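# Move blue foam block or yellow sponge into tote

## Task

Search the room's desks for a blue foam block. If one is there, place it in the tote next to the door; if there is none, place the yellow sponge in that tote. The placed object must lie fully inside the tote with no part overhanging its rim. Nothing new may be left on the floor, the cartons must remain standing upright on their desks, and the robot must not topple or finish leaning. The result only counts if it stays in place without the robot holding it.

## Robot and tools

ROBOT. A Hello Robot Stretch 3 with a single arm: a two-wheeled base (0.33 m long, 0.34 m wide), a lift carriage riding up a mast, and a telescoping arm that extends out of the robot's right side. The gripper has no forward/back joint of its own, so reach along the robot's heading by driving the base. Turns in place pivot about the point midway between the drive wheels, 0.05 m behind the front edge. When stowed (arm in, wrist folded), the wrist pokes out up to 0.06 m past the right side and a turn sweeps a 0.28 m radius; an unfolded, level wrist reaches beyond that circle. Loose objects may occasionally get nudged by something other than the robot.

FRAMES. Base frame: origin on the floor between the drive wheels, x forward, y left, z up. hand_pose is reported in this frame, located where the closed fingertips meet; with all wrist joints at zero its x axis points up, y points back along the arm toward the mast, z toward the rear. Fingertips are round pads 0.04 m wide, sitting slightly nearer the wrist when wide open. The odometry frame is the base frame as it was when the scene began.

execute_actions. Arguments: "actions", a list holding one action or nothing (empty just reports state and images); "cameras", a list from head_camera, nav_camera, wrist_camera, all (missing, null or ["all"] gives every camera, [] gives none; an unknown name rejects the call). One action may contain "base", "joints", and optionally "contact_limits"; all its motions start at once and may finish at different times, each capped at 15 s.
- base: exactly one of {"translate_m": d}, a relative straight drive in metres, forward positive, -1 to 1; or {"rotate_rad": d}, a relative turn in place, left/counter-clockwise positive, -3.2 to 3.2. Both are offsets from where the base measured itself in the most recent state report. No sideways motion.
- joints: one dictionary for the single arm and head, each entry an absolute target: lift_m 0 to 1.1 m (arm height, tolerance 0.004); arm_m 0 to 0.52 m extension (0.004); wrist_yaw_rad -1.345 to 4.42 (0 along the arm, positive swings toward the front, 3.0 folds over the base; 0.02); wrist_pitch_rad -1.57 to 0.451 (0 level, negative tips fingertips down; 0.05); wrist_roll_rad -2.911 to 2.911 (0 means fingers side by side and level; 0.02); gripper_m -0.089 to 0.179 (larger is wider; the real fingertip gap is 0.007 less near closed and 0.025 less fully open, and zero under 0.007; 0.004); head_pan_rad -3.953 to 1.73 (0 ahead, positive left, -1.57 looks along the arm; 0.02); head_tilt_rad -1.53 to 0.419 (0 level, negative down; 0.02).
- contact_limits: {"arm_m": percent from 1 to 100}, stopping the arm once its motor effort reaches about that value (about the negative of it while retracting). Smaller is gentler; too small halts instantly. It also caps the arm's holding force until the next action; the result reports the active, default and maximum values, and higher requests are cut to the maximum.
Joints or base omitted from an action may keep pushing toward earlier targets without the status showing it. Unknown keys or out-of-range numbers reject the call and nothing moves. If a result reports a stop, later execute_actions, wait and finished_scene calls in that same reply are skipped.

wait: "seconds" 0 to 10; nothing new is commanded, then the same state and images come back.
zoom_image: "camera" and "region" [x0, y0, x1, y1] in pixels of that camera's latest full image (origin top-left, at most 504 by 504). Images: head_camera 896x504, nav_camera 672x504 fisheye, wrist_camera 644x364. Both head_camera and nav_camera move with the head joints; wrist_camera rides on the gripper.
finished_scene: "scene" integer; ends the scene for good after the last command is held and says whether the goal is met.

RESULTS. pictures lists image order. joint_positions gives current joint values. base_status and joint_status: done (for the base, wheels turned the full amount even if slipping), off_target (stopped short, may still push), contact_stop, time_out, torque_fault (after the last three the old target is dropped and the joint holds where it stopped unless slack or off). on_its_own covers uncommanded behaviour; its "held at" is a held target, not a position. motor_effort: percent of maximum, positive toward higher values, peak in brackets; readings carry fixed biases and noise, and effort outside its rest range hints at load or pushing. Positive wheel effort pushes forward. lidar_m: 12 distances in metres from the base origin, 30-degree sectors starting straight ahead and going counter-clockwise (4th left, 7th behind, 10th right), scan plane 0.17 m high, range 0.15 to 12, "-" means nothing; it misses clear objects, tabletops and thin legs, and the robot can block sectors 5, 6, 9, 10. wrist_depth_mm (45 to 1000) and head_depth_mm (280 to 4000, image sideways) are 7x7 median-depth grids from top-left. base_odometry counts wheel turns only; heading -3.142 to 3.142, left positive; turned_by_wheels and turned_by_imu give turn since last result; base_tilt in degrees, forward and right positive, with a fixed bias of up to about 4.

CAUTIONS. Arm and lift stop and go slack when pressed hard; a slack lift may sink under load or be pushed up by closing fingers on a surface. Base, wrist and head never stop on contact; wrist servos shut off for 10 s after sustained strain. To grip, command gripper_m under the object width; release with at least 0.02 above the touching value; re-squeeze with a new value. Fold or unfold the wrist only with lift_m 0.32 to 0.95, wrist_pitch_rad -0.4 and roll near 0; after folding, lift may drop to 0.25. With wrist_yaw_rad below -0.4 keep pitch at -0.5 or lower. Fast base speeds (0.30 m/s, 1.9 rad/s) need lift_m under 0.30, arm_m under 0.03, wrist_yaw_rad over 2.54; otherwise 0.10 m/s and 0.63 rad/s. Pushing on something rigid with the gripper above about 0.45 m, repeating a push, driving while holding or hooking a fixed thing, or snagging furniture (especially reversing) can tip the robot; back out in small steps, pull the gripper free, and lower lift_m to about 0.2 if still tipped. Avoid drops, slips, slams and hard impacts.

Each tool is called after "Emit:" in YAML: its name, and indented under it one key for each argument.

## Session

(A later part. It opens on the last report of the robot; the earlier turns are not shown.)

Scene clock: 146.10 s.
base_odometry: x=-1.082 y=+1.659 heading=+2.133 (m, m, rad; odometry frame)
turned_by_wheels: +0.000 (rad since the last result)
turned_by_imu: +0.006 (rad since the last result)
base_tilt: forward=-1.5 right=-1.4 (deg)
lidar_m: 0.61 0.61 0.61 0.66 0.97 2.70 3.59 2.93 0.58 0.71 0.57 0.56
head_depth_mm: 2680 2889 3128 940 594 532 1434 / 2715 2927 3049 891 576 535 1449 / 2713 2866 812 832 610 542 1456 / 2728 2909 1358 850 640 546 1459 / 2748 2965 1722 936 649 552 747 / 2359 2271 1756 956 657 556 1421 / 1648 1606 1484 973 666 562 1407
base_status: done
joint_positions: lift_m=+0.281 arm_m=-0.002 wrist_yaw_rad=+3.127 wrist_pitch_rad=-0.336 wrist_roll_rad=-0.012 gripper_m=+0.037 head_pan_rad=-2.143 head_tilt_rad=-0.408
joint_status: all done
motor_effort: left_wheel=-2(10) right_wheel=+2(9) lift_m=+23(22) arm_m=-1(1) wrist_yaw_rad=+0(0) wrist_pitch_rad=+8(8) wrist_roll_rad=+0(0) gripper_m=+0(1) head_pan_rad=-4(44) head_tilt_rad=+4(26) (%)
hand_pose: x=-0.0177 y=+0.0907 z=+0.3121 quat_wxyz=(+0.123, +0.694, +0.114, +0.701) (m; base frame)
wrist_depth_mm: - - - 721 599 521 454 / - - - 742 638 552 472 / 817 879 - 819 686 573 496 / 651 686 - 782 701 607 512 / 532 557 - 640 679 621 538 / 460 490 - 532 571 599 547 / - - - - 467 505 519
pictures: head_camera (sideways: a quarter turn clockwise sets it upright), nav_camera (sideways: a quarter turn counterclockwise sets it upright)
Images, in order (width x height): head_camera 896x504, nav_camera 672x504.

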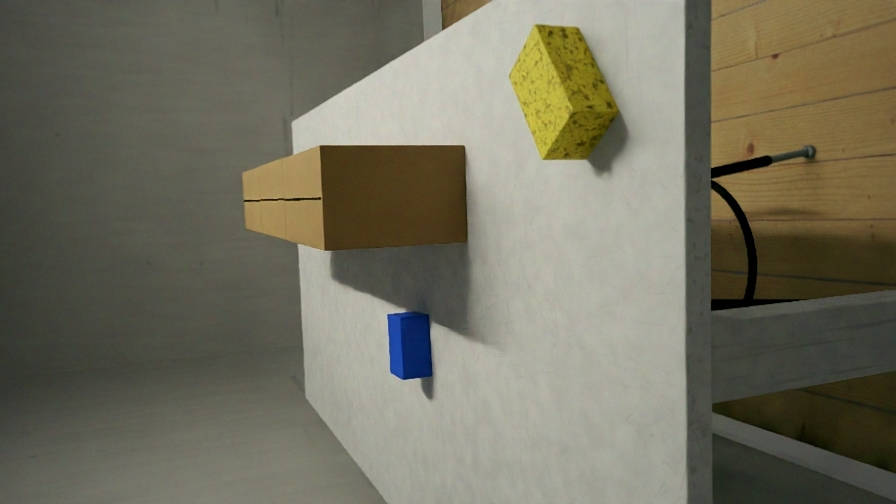

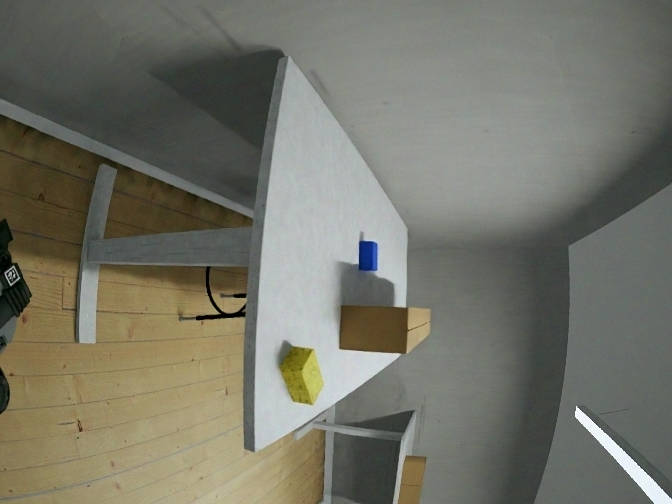

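Emit:
execute_actions:
  actions:
    - {"base": {"rotate_rad": -1.21}, "joints": {"lift_m": 0.55, "wrist_pitch_rad": -0.4, "head_pan_rad": -1.0, "head_tilt_rad": -0.6}}
  cameras: ["head_camera", "nav_camera"]

Scene clock: 207.13 s.
base_odometry: x=-1.082 y=+1.659 heading=+0.923 (m, m, rad; odometry frame)
turned_by_wheels: -1.210 (rad since the last result)
turned_by_imu: -1.198 (rad since the last result)
base_tilt: forward=-1.6 right=-1.3 (deg)
lidar_m: 0.59 0.56 0.58 0.63 0.61 0.62 0.81 1.93 4.11 2.93 0.57 0.58
head_depth_mm: 2709 3064 3198 618 1655 1488 1276 / 2756 2972 862 596 1675 1507 1277 / 2728 1414 828 582 1676 1502 1283 / 2664 771 804 631 1526 1520 1292 / 2694 1246 840 638 1383 1493 1014 / 2727 1500 907 644 554 793 1218 / 2225 1528 912 649 556 1548 1305
base_status: done
joint_positions: lift_m=+0.549 arm_m=-0.002 wrist_yaw_rad=+3.127 wrist_pitch_rad=-0.414 wrist_roll_rad=-0.012 gripper_m=+0.037 head_pan_rad=-1.007 head_tilt_rad=-0.593
joint_status: all done
motor_effort: left_wheel=+3(12) right_wheel=-3(9) lift_m=+54(55) arm_m=-1(1) wrist_yaw_rad=+0(0) wrist_pitch_rad=+7(7) wrist_roll_rad=+0(0) gripper_m=+0(1) head_pan_rad=+4(40) head_tilt_rad=-4(19) (%)
hand_pose: x=-0.0179 y=+0.0815 z=+0.5629 quat_wxyz=(+0.150, +0.689, +0.141, +0.695) (m; base frame)
wrist_depth_mm: 462 513 - 647 717 560 453 / 491 557 - 728 757 567 459 / 538 608 706 831 796 599 475 / 577 665 753 962 810 616 487 / 642 740 - 933 840 621 500 / 663 700 731 774 798 662 509 / 619 641 648 692 714 669 522
pictures: head_camera (sideways: a quarter turn clockwise sets it upright), nav_camera (sideways: a quarter turn counterclockwise sets it upright)
Images, in order (width x height): head_camera 896x504, nav_camera 672x504.

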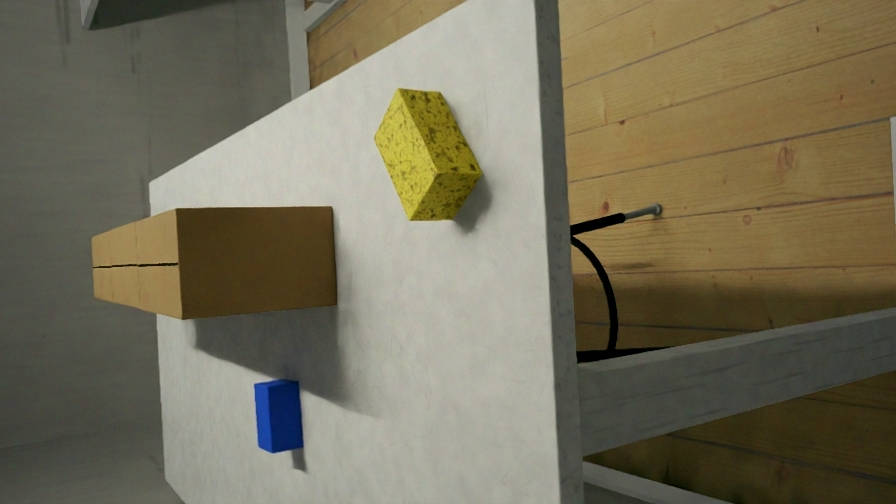

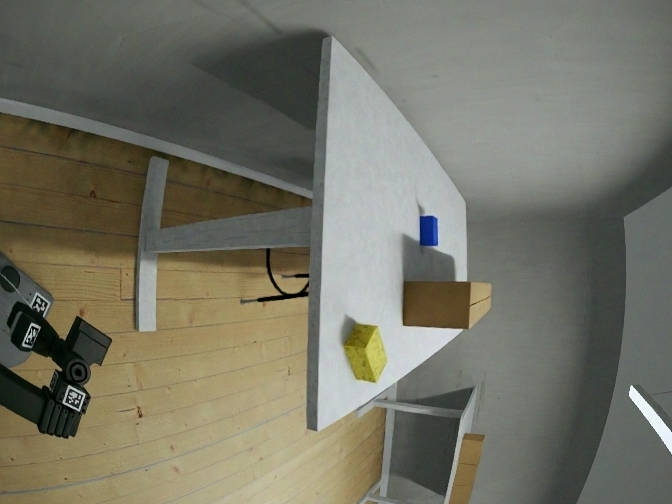

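Emit:
execute_actions:
  actions:
    - {"base": {"translate_m": 0.29}, "joints": {"lift_m": 1.0, "wrist_yaw_rad": 1.9}}

Scene clock: 219.37 s.
base_odometry: x=-0.907 y=+1.890 heading=+0.923 (m, m, rad; odometry frame)
turned_by_wheels: +0.000 (rad since the last result)
turned_by_imu: +0.002 (rad since the last result)
base_tilt: forward=-1.4 right=-1.3 (deg)
lidar_m: 0.33 0.32 0.33 0.44 0.76 0.78 1.02 2.20 4.24 1.03 0.41 0.47
head_depth_mm: 2603 682 688 615 483 419 1312 / 2580 884 815 621 487 421 - / 2587 1304 830 626 490 425 - / 2583 1445 832 633 494 427 - / 2579 1471 891 637 496 418 1327 / 2079 1514 904 644 500 420 1241 / 1238 1174 917 650 506 424 969
base_status: done
joint_positions: lift_m=+0.999 arm_m=-0.002 wrist_yaw_rad=+1.902 wrist_pitch_rad=-0.415 wrist_roll_rad=-0.012 gripper_m=+0.037 head_pan_rad=-1.007 head_tilt_rad=-0.593
joint_status: all done
motor_effort: left_wheel=+2(10) right_wheel=-3(4) lift_m=+54(53) arm_m=-1(1) wrist_yaw_rad=-2(2) wrist_pitch_rad=+7(8) wrist_roll_rad=+0(0) gripper_m=+1(1) head_pan_rad=+3(3) head_tilt_rad=-3(2) (%)
hand_pose: x=+0.1912 y=-0.0704 z=+1.0127 quat_wxyz=(+0.523, +0.645, -0.280, +0.482) (m; base frame)
wrist_depth_mm: 253 260 271 284 296 311 326 / 276 287 299 316 326 345 367 / 301 314 334 347 368 397 418 / 332 349 365 392 371 372 398 / 372 397 - 442 451 290 313 / 423 447 502 536 570 243 257 / 495 534 578 636 717 219 217
pictures: head_camera (sideways: a quarter turn clockwise sets it upright), nav_camera (sideways: a quarter turn counterclockwise sets it upright), wrist_camera
Images, in order (width x height): head_camera 896x504, nav_camera 672x504, wrist_camera 644x364.

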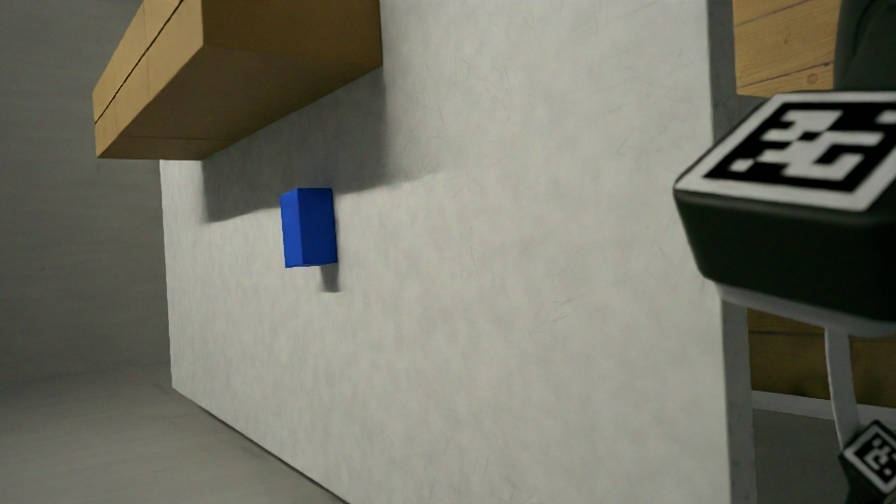

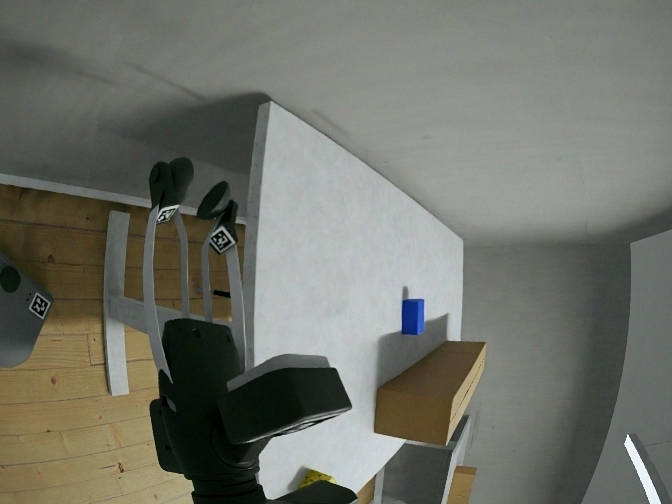

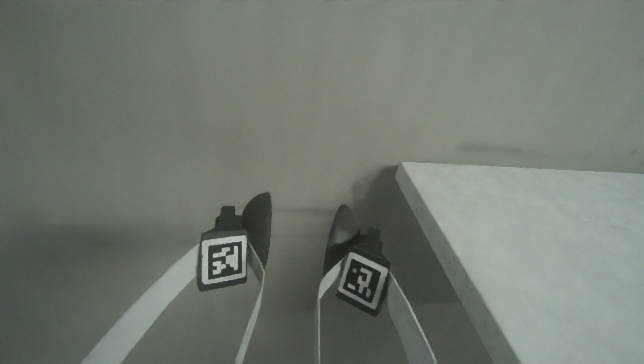

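Emit:
execute_actions:
  actions:
    - {"base": {"rotate_rad": 0.545}, "joints": {"wrist_yaw_rad": 0.0, "gripper_m": 0.17, "arm_m": 0.33, "head_pan_rad": -1.55, "head_tilt_rad": -0.5}}

Scene clock: 235.60 s.
base_odometry: x=-0.907 y=+1.890 heading=+1.468 (m, m, rad; odometry frame)
turned_by_wheels: +0.545 (rad since the last result)
turned_by_imu: +0.539 (rad since the last result)
base_tilt: forward=-1.4 right=-1.3 (deg)
lidar_m: 0.32 0.33 0.45 0.76 0.78 1.04 2.20 3.65 0.42 0.41 0.45 0.33
head_depth_mm: 2625 2722 - 690 537 430 1276 / 2568 1979 877 718 541 433 588 / 2578 2780 - 699 546 436 599 / 2601 2800 1125 702 553 439 1262 / 2609 2758 1148 745 555 442 1279 / 1922 1757 1170 758 561 446 1131 / 1184 1120 1058 766 566 448 830
base_status: done
joint_positions: lift_m=+0.999 arm_m=+0.330 wrist_yaw_rad=+0.001 wrist_pitch_rad=-0.415 wrist_roll_rad=-0.012 gripper_m=+0.170 head_pan_rad=-1.543 head_tilt_rad=-0.507
joint_status: all done
motor_effort: left_wheel=-2(9) right_wheel=+2(8) lift_m=+54(54) arm_m=+4(5) wrist_yaw_rad=+0(3) wrist_pitch_rad=+7(8) wrist_roll_rad=+0(0) gripper_m=+1(85) head_pan_rad=-4(37) head_tilt_rad=+3(11) (%)
hand_pose: x=-0.0214 y=-0.6994 z=+1.0127 quat_wxyz=(+0.696, +0.147, -0.687, -0.145) (m; base frame)
wrist_depth_mm: 397 574 763 952 725 332 222 / 391 446 497 557 562 312 207 / 318 336 370 314 433 297 200 / 260 280 291 291 332 284 193 / - 230 242 254 273 264 188 / 183 195 206 218 230 228 182 / 167 173 180 188 195 198 179
pictures: head_camera (sideways: a quarter turn clockwise sets it upright), nav_camera (sideways: a quarter turn counterclockwise sets it upright), wrist_camera
Images, in order (width x height): head_camera 896x504, nav_camera 672x504, wrist_camera 644x364.

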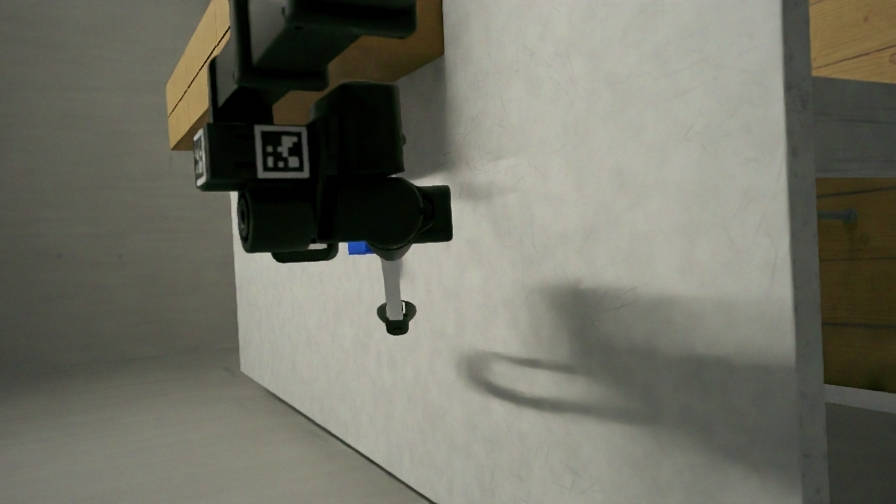

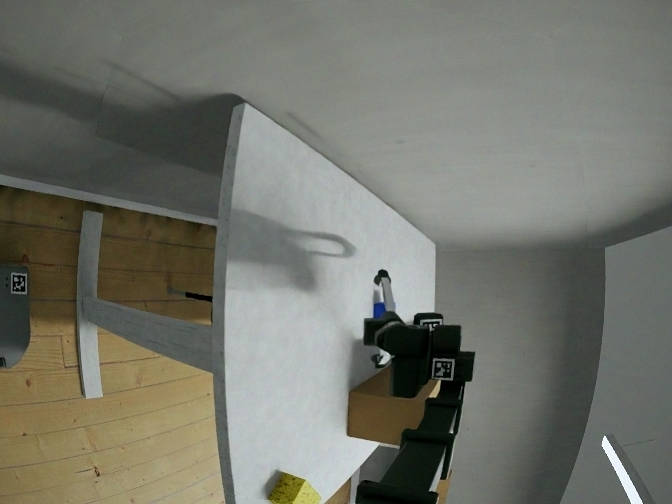

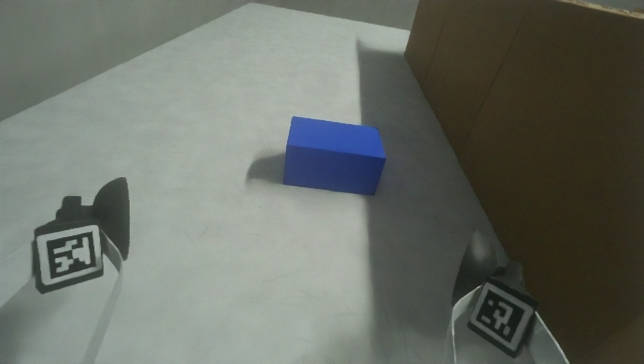

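Emit:
execute_actions:
  actions:
    - {"base": {"translate_m": -0.018}, "joints": {"lift_m": 0.96, "arm_m": 0.49}}

Scene clock: 254.13 s.
base_odometry: x=-0.909 y=+1.872 heading=+1.468 (m, m, rad; odometry frame)
turned_by_wheels: +0.000 (rad since the last result)
turned_by_imu: +0.000 (rad since the last result)
base_tilt: forward=-1.4 right=-1.3 (deg)
lidar_m: 0.34 0.35 0.47 0.76 0.78 1.04 2.19 3.64 1.02 0.41 0.48 0.35
head_depth_mm: 2628 2731 648 655 536 430 1286 / 2599 1139 - 722 542 433 600 / 2610 2740 - 727 546 436 588 / 2598 2748 1128 738 552 439 1272 / 2547 2760 1149 751 556 442 1281 / 2033 1848 1163 758 562 446 1195 / 1258 1187 1081 764 567 449 881
base_status: done
joint_positions: lift_m=+0.961 arm_m=+0.490 wrist_yaw_rad=+0.000 wrist_pitch_rad=-0.415 wrist_roll_rad=-0.012 gripper_m=+0.170 head_pan_rad=-1.543 head_tilt_rad=-0.507
joint_status: all done
motor_effort: left_wheel=-2(8) right_wheel=+2(4) lift_m=+21(50) arm_m=+4(3) wrist_yaw_rad=-1(0) wrist_pitch_rad=+7(7) wrist_roll_rad=+0(0) gripper_m=+1(1) head_pan_rad=-4(4) head_tilt_rad=+3(3) (%)
hand_pose: x=-0.0214 y=-0.8594 z=+0.9739 quat_wxyz=(+0.696, +0.147, -0.687, -0.145) (m; base frame)
wrist_depth_mm: 410 511 611 732 714 303 194 / 322 348 392 441 467 286 189 / 251 268 289 318 350 273 181 / 203 222 206 171 266 255 176 / - 183 134 139 208 221 171 / 144 155 133 133 171 197 166 / 132 136 142 146 152 155 160
pictures: head_camera (sideways: a quarter turn clockwise sets it upright), nav_camera (sideways: a quarter turn counterclockwise sets it upright), wrist_camera
Images, in order (width x height): head_camera 896x504, nav_camera 672x504, wrist_camera 644x364.

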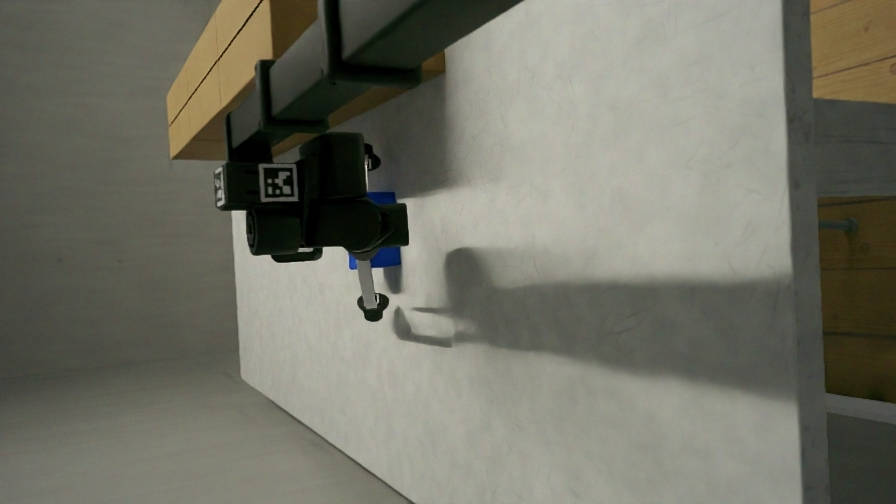

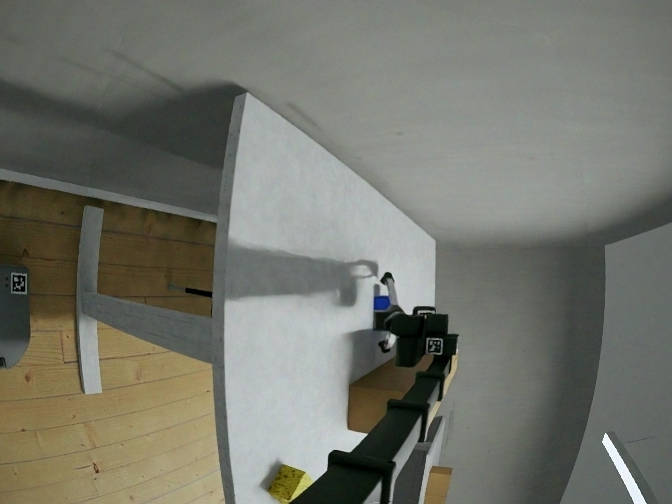

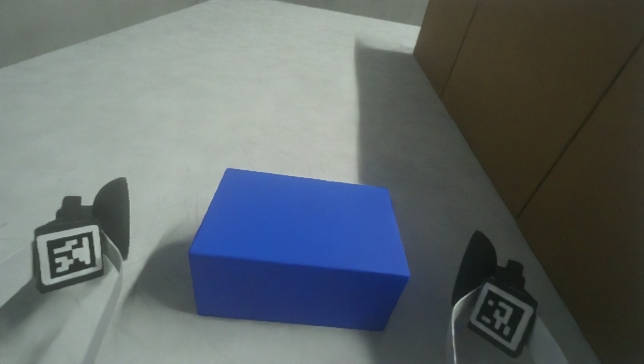

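Emit:
execute_actions:
  actions:
    - {"joints": {"lift_m": 0.953, "gripper_m": 0.045}}
  cameras: ["wrist_camera"]

Scene clock: 258.73 s.
base_odometry: x=-0.909 y=+1.872 heading=+1.468 (m, m, rad; odometry frame)
turned_by_wheels: +0.000 (rad since the last result)
turned_by_imu: +0.000 (rad since the last result)
base_tilt: forward=-1.2 right=-1.4 (deg)
lidar_m: 0.34 0.35 0.47 0.76 0.78 1.04 2.18 3.64 1.02 0.41 0.48 0.35
head_depth_mm: 2611 2716 650 656 535 431 1281 / 2575 1063 - 716 542 434 600 / 2601 2734 - 730 547 436 587 / 2587 2754 1126 735 550 439 1271 / 2569 2770 1142 747 556 443 1276 / 2017 1843 1171 758 560 446 1206 / 1252 1188 1079 767 567 449 878
base_status: not commanded
joint_positions: lift_m=+0.954 arm_m=+0.490 wrist_yaw_rad=+0.000 wrist_pitch_rad=-0.408 wrist_roll_rad=-0.012 gripper_m=+0.046 head_pan_rad=-1.543 head_tilt_rad=-0.507
joint_status: all done
motor_effort: left_wheel=-2(2) right_wheel=+2(2) lift_m=+21(23) arm_m=+4(4) wrist_yaw_rad=-1(0) wrist_pitch_rad=+3(7) wrist_roll_rad=+0(0) gripper_m=-17(92) head_pan_rad=-3(4) head_tilt_rad=+3(2) (%)
hand_pose: x=-0.0214 y=-0.8603 z=+0.9685 quat_wxyz=(+0.697, +0.144, -0.688, -0.143) (m; base frame)
wrist_depth_mm: 415 505 599 743 706 303 195 / 314 340 380 439 456 287 189 / 244 260 283 306 343 274 183 / 197 210 157 162 261 250 176 / 167 176 126 132 198 216 171 / 148 145 138 136 133 183 166 / 125 130 137 142 147 159 156
pictures: wrist_camera
Images, in order (width x height): wrist_camera 644x364.

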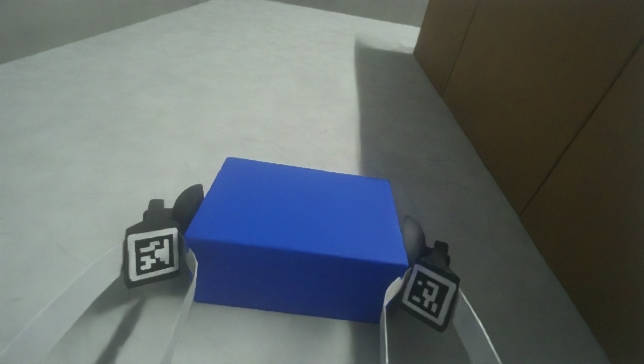

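Emit:
execute_actions:
  actions:
    - {"joints": {"lift_m": 0.995, "arm_m": 0.3}}
  cameras: ["wrist_camera", "nav_camera"]

Scene clock: 306.90 s.
base_odometry: x=-0.909 y=+1.872 heading=+1.468 (m, m, rad; odometry frame)
turned_by_wheels: +0.000 (rad since the last result)
turned_by_imu: +0.000 (rad since the last result)
base_tilt: forward=-1.3 right=-1.3 (deg)
lidar_m: 0.34 0.35 0.47 0.76 0.79 1.04 2.18 3.64 1.02 0.41 0.48 0.35
head_depth_mm: 2613 2749 - 687 537 431 1282 / 2608 1242 - 686 540 434 600 / 2609 2707 - 667 546 436 588 / 2585 2787 1138 672 551 439 1270 / 2582 2780 1142 746 556 443 1275 / 2024 1834 1169 759 561 446 1201 / 1246 1191 1073 767 568 448 879
base_status: not commanded
joint_positions: lift_m=+0.994 arm_m=+0.300 wrist_yaw_rad=+0.000 wrist_pitch_rad=-0.418 wrist_roll_rad=-0.012 gripper_m=+0.046 head_pan_rad=-1.543 head_tilt_rad=-0.507
joint_status: all done
motor_effort: left_wheel=-2(2) right_wheel=+2(2) lift_m=+55(55) arm_m=-4(6) wrist_yaw_rad=+0(1) wrist_pitch_rad=+8(8) wrist_roll_rad=+0(0) gripper_m=-17(17) head_pan_rad=-4(4) head_tilt_rad=+2(2) (%)
hand_pose: x=-0.0214 y=-0.6698 z=+1.0072 quat_wxyz=(+0.696, +0.148, -0.687, -0.146) (m; base frame)
wrist_depth_mm: 422 556 742 898 654 293 188 / 394 428 473 549 519 279 183 / 308 325 356 384 416 263 177 / 250 266 156 162 328 251 172 / 212 223 126 132 256 243 173 / 188 184 138 135 133 219 190 / 160 167 175 181 188 201 207
pictures: nav_camera (sideways: a quarter turn counterclockwise sets it upright), wrist_camera
Images, in order (width x height): nav_camera 672x504, wrist_camera 644x364.

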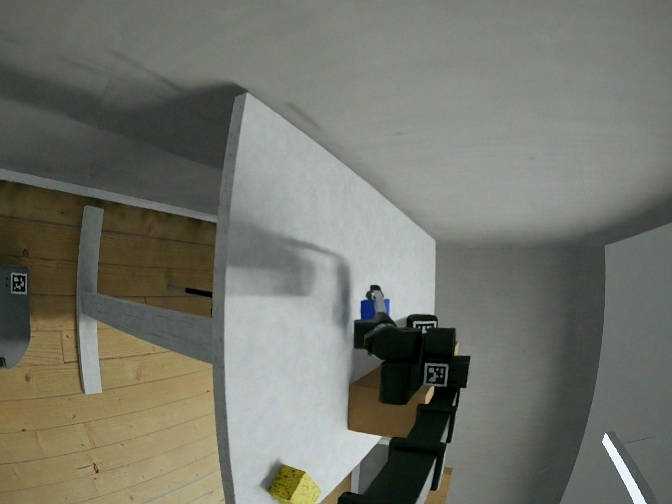

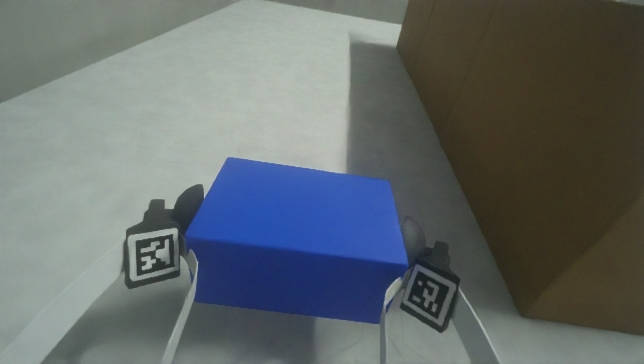

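Emit:
execute_actions:
  actions:
    - {"base": {"rotate_rad": -1.85}, "joints": {"lift_m": 1.015, "arm_m": 0.0, "wrist_yaw_rad": 1.8, "head_pan_rad": 0.0, "head_tilt_rad": -0.5}}
  cameras: ["wrist_camera", "nav_camera"]

Scene clock: 320.77 s.
base_odometry: x=-0.909 y=+1.872 heading=-0.382 (m, m, rad; odometry frame)
turned_by_wheels: -1.850 (rad since the last result)
turned_by_imu: -1.833 (rad since the last result)
base_tilt: forward=-1.4 right=-1.3 (deg)
lidar_m: 0.41 0.72 0.39 0.34 0.34 0.38 0.64 0.76 0.86 1.41 3.95 3.51
head_depth_mm: 3007 3316 3529 715 504 456 - / 2947 3061 3376 721 527 435 1384 / 2847 3021 955 729 544 436 1320 / 2758 2946 694 717 551 439 612 / 2675 2770 756 726 555 442 397 / 2603 2688 1090 757 560 447 388 / 2497 2674 1182 764 566 449 374
base_status: done
joint_positions: lift_m=+1.014 arm_m=+0.000 wrist_yaw_rad=+1.799 wrist_pitch_rad=-0.418 wrist_roll_rad=-0.012 gripper_m=+0.046 head_pan_rad=-0.007 head_tilt_rad=-0.507
joint_status: all done
motor_effort: left_wheel=+3(9) right_wheel=-4(9) lift_m=+55(53) arm_m=-4(0) wrist_yaw_rad=+1(1) wrist_pitch_rad=+9(9) wrist_roll_rad=+0(0) gripper_m=-17(17) head_pan_rad=+3(42) head_tilt_rad=+2(4) (%)
hand_pose: x=+0.1972 y=-0.0946 z=+1.0271 quat_wxyz=(+0.547, +0.630, -0.312, +0.454) (m; base frame)
wrist_depth_mm: 564 694 841 756 - - - / 438 477 533 591 659 - - / 342 363 397 430 404 - - / 550 316 156 162 371 397 - / 641 824 126 133 332 351 - / 628 - 138 134 133 - - / 731 - - - - - -
pictures: nav_camera (sideways: a quarter turn counterclockwise sets it upright), wrist_camera
Images, in order (width x height): nav_camera 672x504, wrist_camera 644x364.

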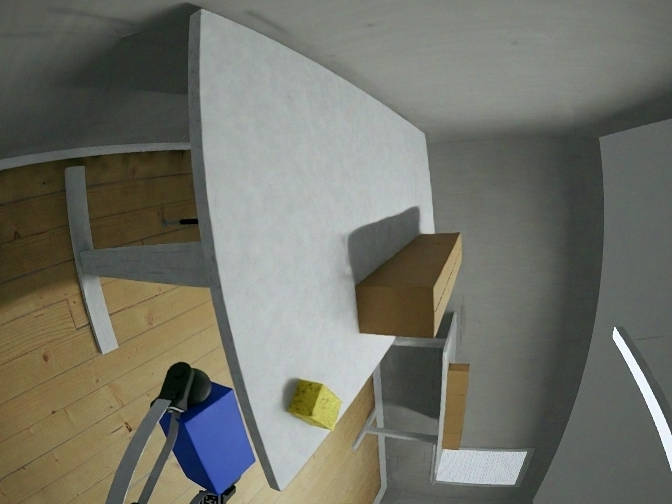

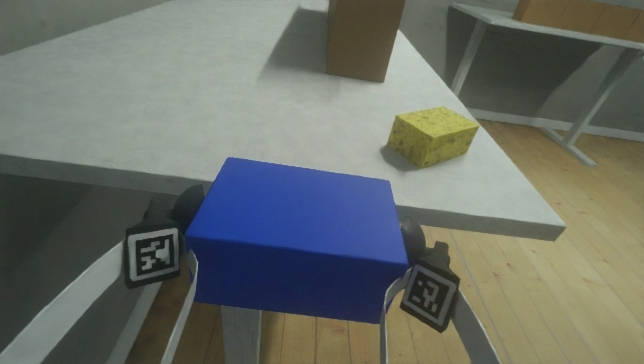

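Emit:
execute_actions:
  actions:
    - {"base": {"rotate_rad": -1.255}, "joints": {"lift_m": 0.78, "head_tilt_rad": -0.6}}
  cameras: ["head_camera", "nav_camera"]

Scene clock: 325.30 s.
base_odometry: x=-0.909 y=+1.872 heading=-1.637 (m, m, rad; odometry frame)
turned_by_wheels: -1.255 (rad since the last result)
turned_by_imu: -1.243 (rad since the last result)
base_tilt: forward=-1.4 right=-1.4 (deg)
lidar_m: 2.18 3.64 0.42 0.41 0.47 0.35 0.34 0.35 0.48 0.76 0.79 1.07
head_depth_mm: 1865 2037 2201 2193 1817 1483 1265 / 1925 2065 2263 2336 1812 1496 1273 / 3732 - 3023 2243 1839 1501 1282 / 3811 - 3245 2343 1843 1512 1290 / 3836 - 3326 2399 1868 1530 1293 / 3793 - 3309 2400 1861 1536 1300 / 3642 - 3408 2414 1900 1545 1305
base_status: done
joint_positions: lift_m=+0.781 arm_m=+0.000 wrist_yaw_rad=+1.799 wrist_pitch_rad=-0.419 wrist_roll_rad=-0.012 gripper_m=+0.046 head_pan_rad=-0.007 head_tilt_rad=-0.593
joint_status: all done
motor_effort: left_wheel=+3(10) right_wheel=-4(8) lift_m=+22(51) arm_m=-4(5) wrist_yaw_rad=+0(1) wrist_pitch_rad=+9(9) wrist_roll_rad=+0(0) gripper_m=-17(17) head_pan_rad=+4(3) head_tilt_rad=-3(12) (%)
hand_pose: x=+0.1971 y=-0.0946 z=+0.7930 quat_wxyz=(+0.548, +0.630, -0.311, +0.454) (m; base frame)
wrist_depth_mm: - - - - - - - / - - - - - - - / - - - - - - 991 / - - 157 162 - - 914 / - - 126 133 - - 820 / 946 909 138 136 133 - 791 / 808 826 867 896 934 - 745
pictures: head_camera (sideways: a quarter turn clockwise sets it upright), nav_camera (sideways: a quarter turn counterclockwise sets it upright)
Images, in order (width x height): head_camera 896x504, nav_camera 672x504.

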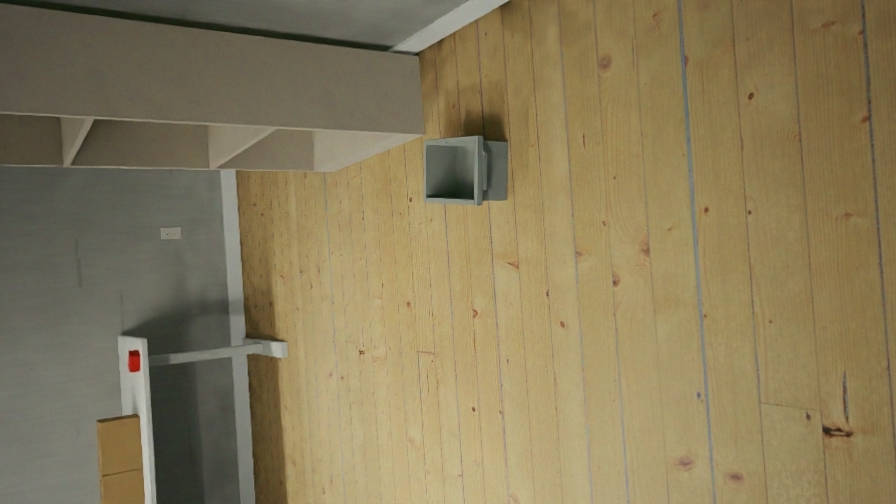

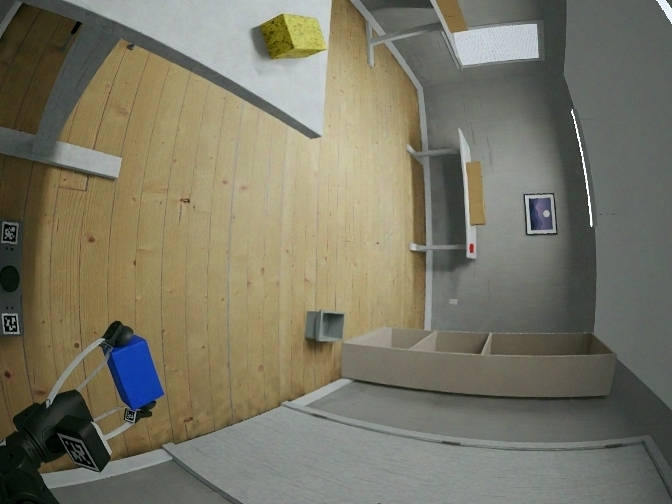

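Emit:
execute_actions:
  actions:
    - {"base": {"rotate_rad": 0.06}, "joints": {"lift_m": 0.74}}
  cameras: []

Emit:
execute_actions:
  actions:
    - {"base": {"translate_m": 0.43}, "joints": {"lift_m": 0.29, "wrist_yaw_rad": 2.65, "head_tilt_rad": -0.7}}

Scene clock: 331.67 s.
base_odometry: x=-0.909 y=+1.872 heading=-1.577 (m, m, rad; odometry frame)
turned_by_wheels: +0.060 (rad since the last result)
turned_by_imu: +0.059 (rad since the last result)
base_tilt: forward=-1.4 right=-1.4 (deg)
lidar_m: 2.94 3.63 0.42 0.41 0.44 0.34 0.34 0.36 0.52 0.76 0.80 1.14
head_depth_mm: 1855 2003 2192 2281 1808 1501 1277 / 2554 2737 2864 2223 1823 1500 1281 / 3811 - 3244 2283 1824 1508 1279 / 3837 - 3286 2391 1849 1524 1288 / 3846 - 3319 2384 1866 1531 1298 / 3770 - 3420 2393 1864 1537 1303 / 3727 - 3450 2442 1904 1533 1315
base_status: done
joint_positions: lift_m=+0.741 arm_m=+0.000 wrist_yaw_rad=+1.799 wrist_pitch_rad=-0.419 wrist_roll_rad=-0.012 gripper_m=+0.046 head_pan_rad=-0.007 head_tilt_rad=-0.593
joint_status: all done
motor_effort: left_wheel=-2(7) right_wheel=+2(5) lift_m=+23(23) arm_m=-5(5) wrist_yaw_rad=+0(1) wrist_pitch_rad=+9(9) wrist_roll_rad=+0(0) gripper_m=-18(18) head_pan_rad=+3(3) head_tilt_rad=-3(3) (%)
hand_pose: x=+0.1971 y=-0.0946 z=+0.7530 quat_wxyz=(+0.548, +0.630, -0.311, +0.454) (m; base frame)
wrist_depth_mm: - - - - - - - / - - - - - - - / - - - - - - - / - - 157 161 - - - / - - 126 132 - - 939 / 897 868 138 135 133 - 858 / 781 781 831 877 911 964 790
pictures: none
No camera images: the call's "cameras" was empty. Leave "cameras" out to get every camera's image.

Scene clock: 337.37 s.
base_odometry: x=-0.912 y=+1.442 heading=-1.577 (m, m, rad; odometry frame)
turned_by_wheels: +0.000 (rad since the last result)
turned_by_imu: +0.003 (rad since the last result)
base_tilt: forward=-1.4 right=-1.3 (deg)
lidar_m: 3.54 3.31 2.68 0.96 0.50 0.78 0.76 0.81 0.81 0.78 0.82 1.20
head_depth_mm: 2165 2001 1925 2007 1643 1396 1209 / 3387 3279 2505 1920 1656 1406 1211 / 3526 3665 2623 2062 1678 1403 1221 / 3512 3692 2673 2061 1663 1407 1224 / 3375 3612 2675 2074 1678 1416 1227 / 3362 3701 2718 2078 1700 1419 1234 / 3387 3696 2733 2112 1707 1440 1247
base_status: done
joint_positions: lift_m=+0.291 arm_m=+0.000 wrist_yaw_rad=+2.649 wrist_pitch_rad=-0.419 wrist_roll_rad=-0.012 gripper_m=+0.046 head_pan_rad=-0.007 head_tilt_rad=-0.692
joint_status: all done
motor_effort: left_wheel=-2(15) right_wheel=+2(10) lift_m=+22(23) arm_m=-4(4) wrist_yaw_rad=+2(1) wrist_pitch_rad=+9(9) wrist_roll_rad=+0(0) gripper_m=-17(17) head_pan_rad=+3(3) head_tilt_rad=-3(13) (%)
hand_pose: x=+0.0849 y=+0.0522 z=+0.3030 quat_wxyz=(+0.312, +0.703, -0.024, +0.639) (m; base frame)
wrist_depth_mm: - - - - - - - / 926 - - - - - - / 721 785 852 924 - - - / 598 625 157 162 777 812 905 / 469 486 126 132 593 662 696 / - - 138 135 133 547 587 / - - 419 424 442 473 489
pictures: head_camera (sideways: a quarter turn clockwise sets it upright), nav_camera (sideways: a quarter turn counterclockwise sets it upright), wrist_camera
Images, in order (width x height): head_camera 896x504, nav_camera 672x504, wrist_camera 644x364.

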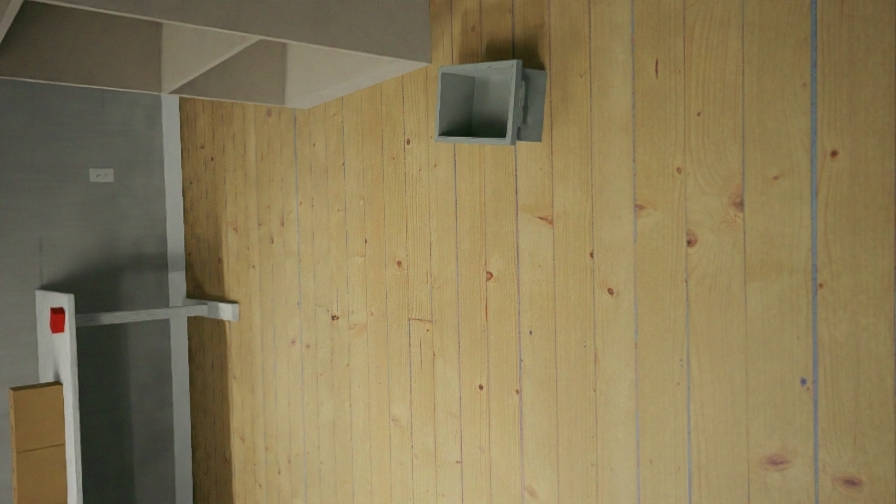

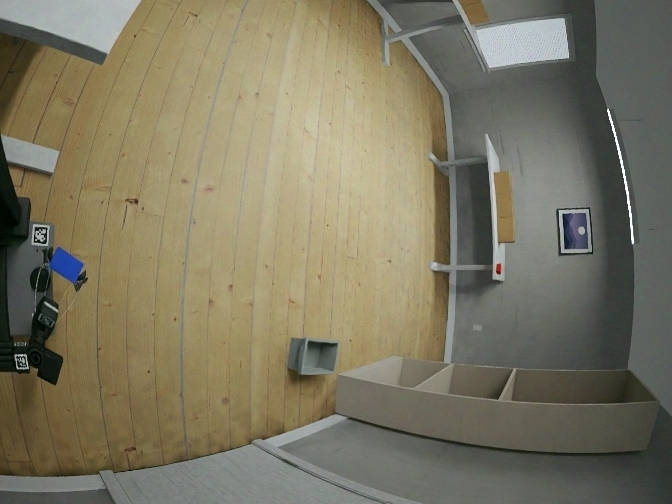

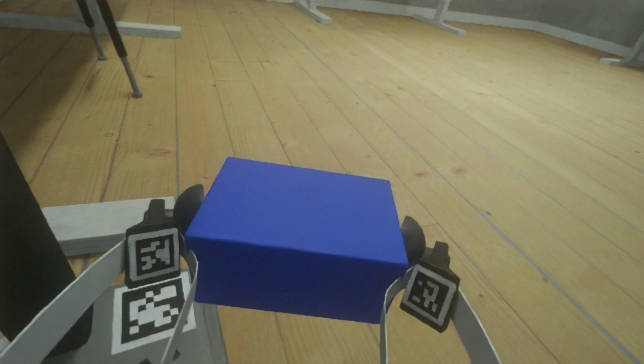

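Emit:
execute_actions:
  actions:
    - {"base": {"translate_m": 1.0}, "joints": {"head_pan_rad": -0.8, "head_tilt_rad": -1.1}}
  cameras: ["head_camera", "nav_camera"]

Scene clock: 348.90 s.
base_odometry: x=-0.918 y=+0.442 heading=-1.577 (m, m, rad; odometry frame)
turned_by_wheels: +0.000 (rad since the last result)
turned_by_imu: +0.008 (rad since the last result)
base_tilt: forward=-1.4 right=-1.4 (deg)
lidar_m: 2.57 2.94 2.71 2.42 1.68 1.34 1.75 1.12 0.87 0.85 0.93 0.92
head_depth_mm: 968 1104 1287 1424 1314 1199 1125 / 1052 1214 1440 1442 1315 1220 - / 1107 1325 1548 1442 1290 1222 - / 1001 1199 1494 1401 1298 1204 1137 / 985 1202 1529 1453 1319 1201 831 / 1207 1671 1580 1445 1316 1212 1114 / 1256 1727 1607 1446 1315 1206 1118
base_status: done
joint_positions: lift_m=+0.291 arm_m=+0.000 wrist_yaw_rad=+2.649 wrist_pitch_rad=-0.419 wrist_roll_rad=-0.012 gripper_m=+0.046 head_pan_rad=-0.793 head_tilt_rad=-1.087
joint_status: all done
motor_effort: left_wheel=-3(9) right_wheel=+2(10) lift_m=+22(23) arm_m=-5(4) wrist_yaw_rad=+1(1) wrist_pitch_rad=+9(9) wrist_roll_rad=+0(0) gripper_m=-17(17) head_pan_rad=-4(43) head_tilt_rad=-5(26) (%)
hand_pose: x=+0.0848 y=+0.0522 z=+0.3030 quat_wxyz=(+0.312, +0.703, -0.024, +0.639) (m; base frame)
wrist_depth_mm: - - - - - - - / 918 - - - - - - / 721 743 848 918 - - - / 588 641 156 161 768 818 893 / 506 537 126 132 592 662 713 / - - 137 136 133 551 586 / - - 419 425 440 478 491
pictures: head_camera (sideways: a quarter turn clockwise sets it upright), nav_camera (sideways: a quarter turn counterclockwise sets it upright)
Images, in order (width x height): head_camera 896x504, nav_camera 672x504.

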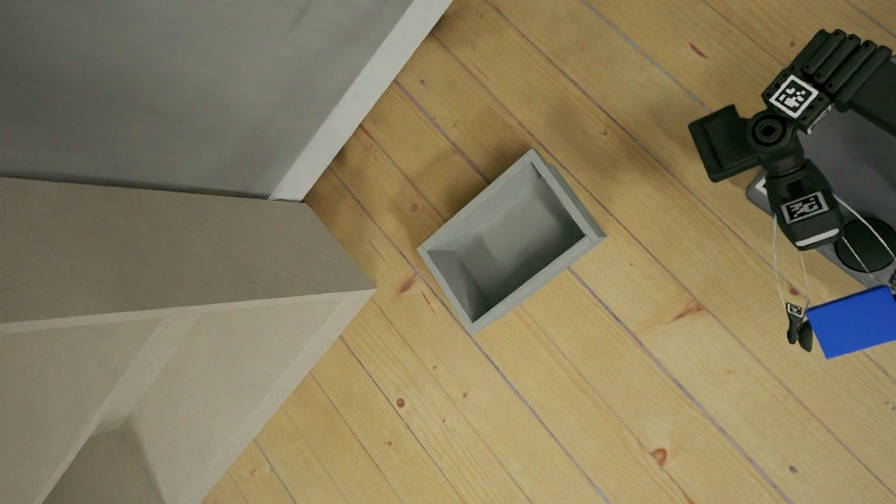

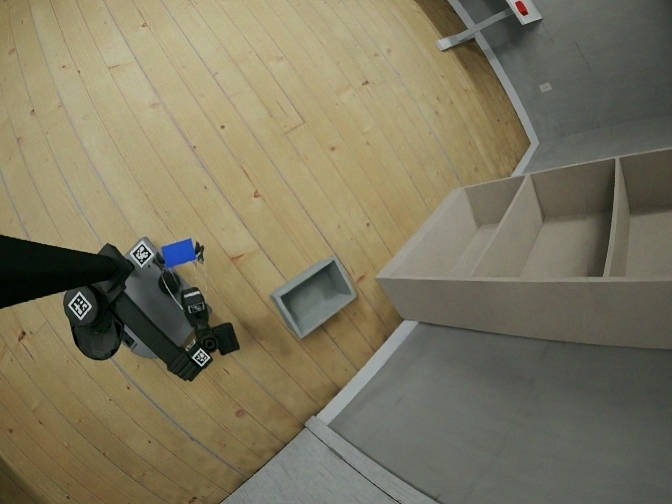

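Emit:
execute_actions:
  actions:
    - {"base": {"translate_m": 0.42}, "joints": {"lift_m": 0.22, "arm_m": 0.145, "wrist_yaw_rad": -0.28, "wrist_pitch_rad": -0.6, "head_pan_rad": -1.6, "head_tilt_rad": -1.2}}

Scene clock: 375.53 s.
base_odometry: x=-0.920 y=+0.022 heading=-1.577 (m, m, rad; odometry frame)
turned_by_wheels: +0.000 (rad since the last result)
turned_by_imu: +0.002 (rad since the last result)
base_tilt: forward=-1.3 right=-1.3 (deg)
lidar_m: 2.15 2.57 2.52 2.42 2.26 1.74 1.75 1.16 0.93 0.89 0.68 1.23
head_depth_mm: 984 1181 1453 1372 1281 1194 - / 990 1216 1459 1373 1276 1212 - / 984 1211 1446 1376 1257 - - / 984 1212 1461 1382 1252 - - / 988 1205 1450 1376 1269 1186 1121 / 987 1210 1426 1362 1270 1189 1116 / 940 979 1125 1350 1275 1185 1116
base_status: done
joint_positions: lift_m=+0.221 arm_m=+0.145 wrist_yaw_rad=-0.278 wrist_pitch_rad=-0.614 wrist_roll_rad=-0.012 gripper_m=+0.046 head_pan_rad=-1.594 head_tilt_rad=-1.185
joint_status: all done
motor_effort: left_wheel=-2(8) right_wheel=+2(11) lift_m=+23(21) arm_m=+3(0) wrist_yaw_rad=-2(2) wrist_pitch_rad=+7(10) wrist_roll_rad=+0(0) gripper_m=-17(18) head_pan_rad=-4(44) head_tilt_rad=-6(16) (%)
hand_pose: x=-0.0753 y=-0.4776 z=+0.1919 quat_wxyz=(+0.642, +0.120, -0.693, -0.305) (m; base frame)
wrist_depth_mm: 462 469 491 504 516 511 535 / 467 516 546 557 567 593 617 / 439 474 494 535 562 603 647 / 389 415 157 162 473 504 536 / 347 237 126 132 331 431 451 / 298 296 138 135 134 378 390 / 211 279 300 308 308 338 354
pictures: head_camera (sideways: a quarter turn clockwise sets it upright), nav_camera (sideways: a quarter turn counterclockwise sets it upright), wrist_camera
Images, in order (width x height): head_camera 896x504, nav_camera 672x504, wrist_camera 644x364.

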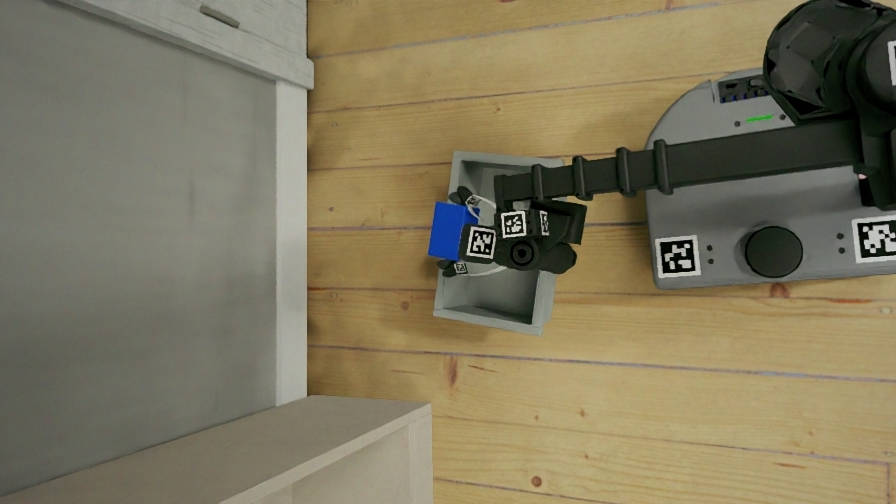

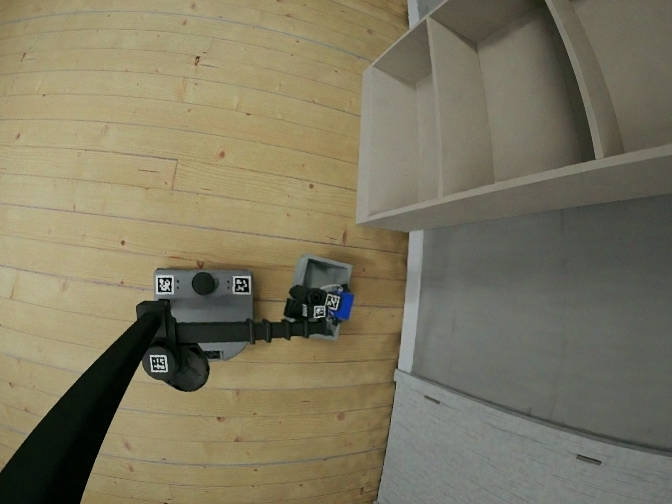

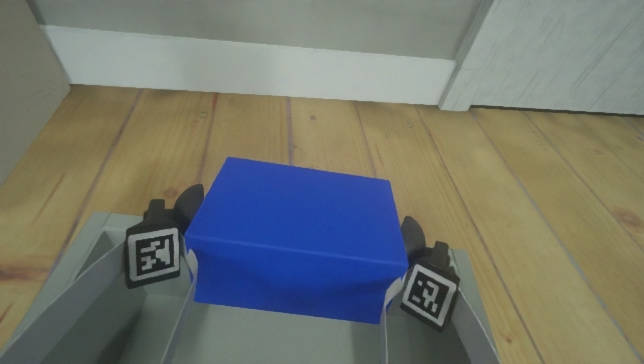

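Emit:
execute_actions:
  actions:
    - {"joints": {"lift_m": 0.118, "arm_m": 0.15, "wrist_pitch_rad": -0.85}}
  cameras: ["head_camera", "wrist_camera"]

Scene clock: 398.97 s.
base_odometry: x=-0.920 y=+0.022 heading=-1.577 (m, m, rad; odometry frame)
turned_by_wheels: +0.000 (rad since the last result)
turned_by_imu: +0.000 (rad since the last result)
base_tilt: forward=-1.2 right=-1.3 (deg)
lidar_m: 2.15 2.57 2.52 2.42 2.26 1.74 1.75 1.16 0.93 0.89 0.68 1.23
head_depth_mm: 992 1178 1453 1371 1280 1185 1117 / 991 1212 1464 1382 1280 1213 - / 987 1213 1460 1386 1266 - - / 989 1212 1453 1343 1256 - - / 988 1211 1462 1362 1257 1186 1113 / 986 1206 1422 1360 1272 1190 1115 / 940 978 1127 1348 1272 1181 1115
base_status: not commanded
joint_positions: lift_m=+0.119 arm_m=+0.150 wrist_yaw_rad=-0.278 wrist_pitch_rad=-0.860 wrist_roll_rad=-0.012 gripper_m=+0.046 head_pan_rad=-1.594 head_tilt_rad=-1.185
joint_status: all done
motor_effort: left_wheel=-2(2) right_wheel=+2(2) lift_m=+22(23) arm_m=+3(1) wrist_yaw_rad=-2(2) wrist_pitch_rad=+5(7) wrist_roll_rad=+0(0) gripper_m=-17(17) head_pan_rad=-4(4) head_tilt_rad=-6(7) (%)
hand_pose: x=-0.0625 y=-0.4377 z=+0.0473 quat_wxyz=(+0.600, +0.205, -0.674, -0.380) (m; base frame)
wrist_depth_mm: 150 147 144 143 147 151 377 / 170 177 171 168 163 160 148 / 178 218 213 208 202 188 144 / 183 215 156 162 237 204 141 / 187 202 126 132 218 198 139 / 184 183 137 135 133 193 136 / 170 174 180 183 189 178 133
pictures: head_camera (sideways: a quarter turn clockwise sets it upright), wrist_camera
Images, in order (width x height): head_camera 896x504, wrist_camera 644x364.

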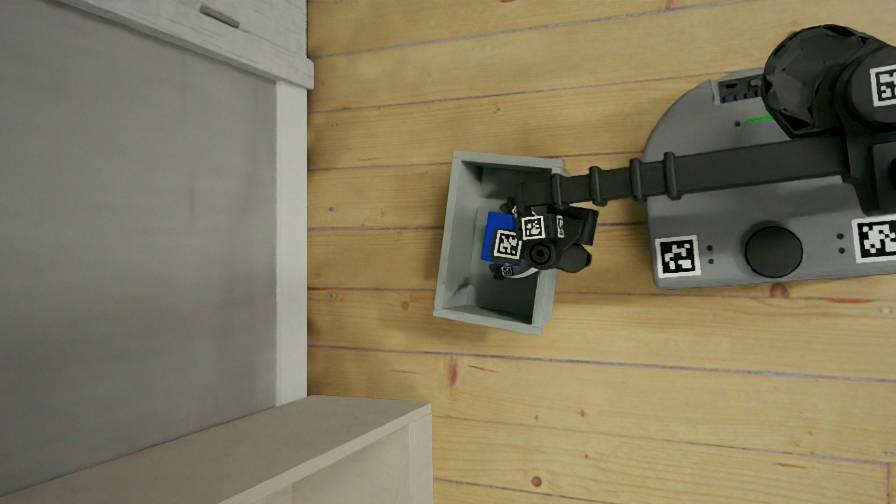

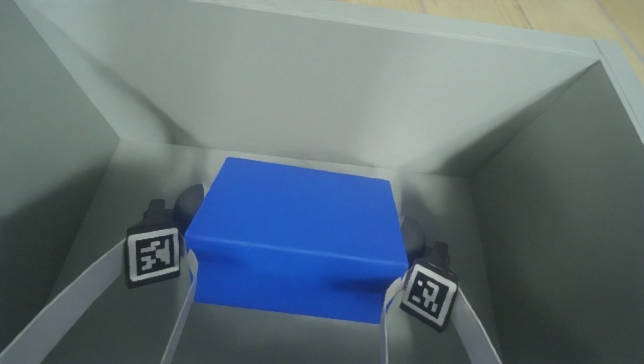

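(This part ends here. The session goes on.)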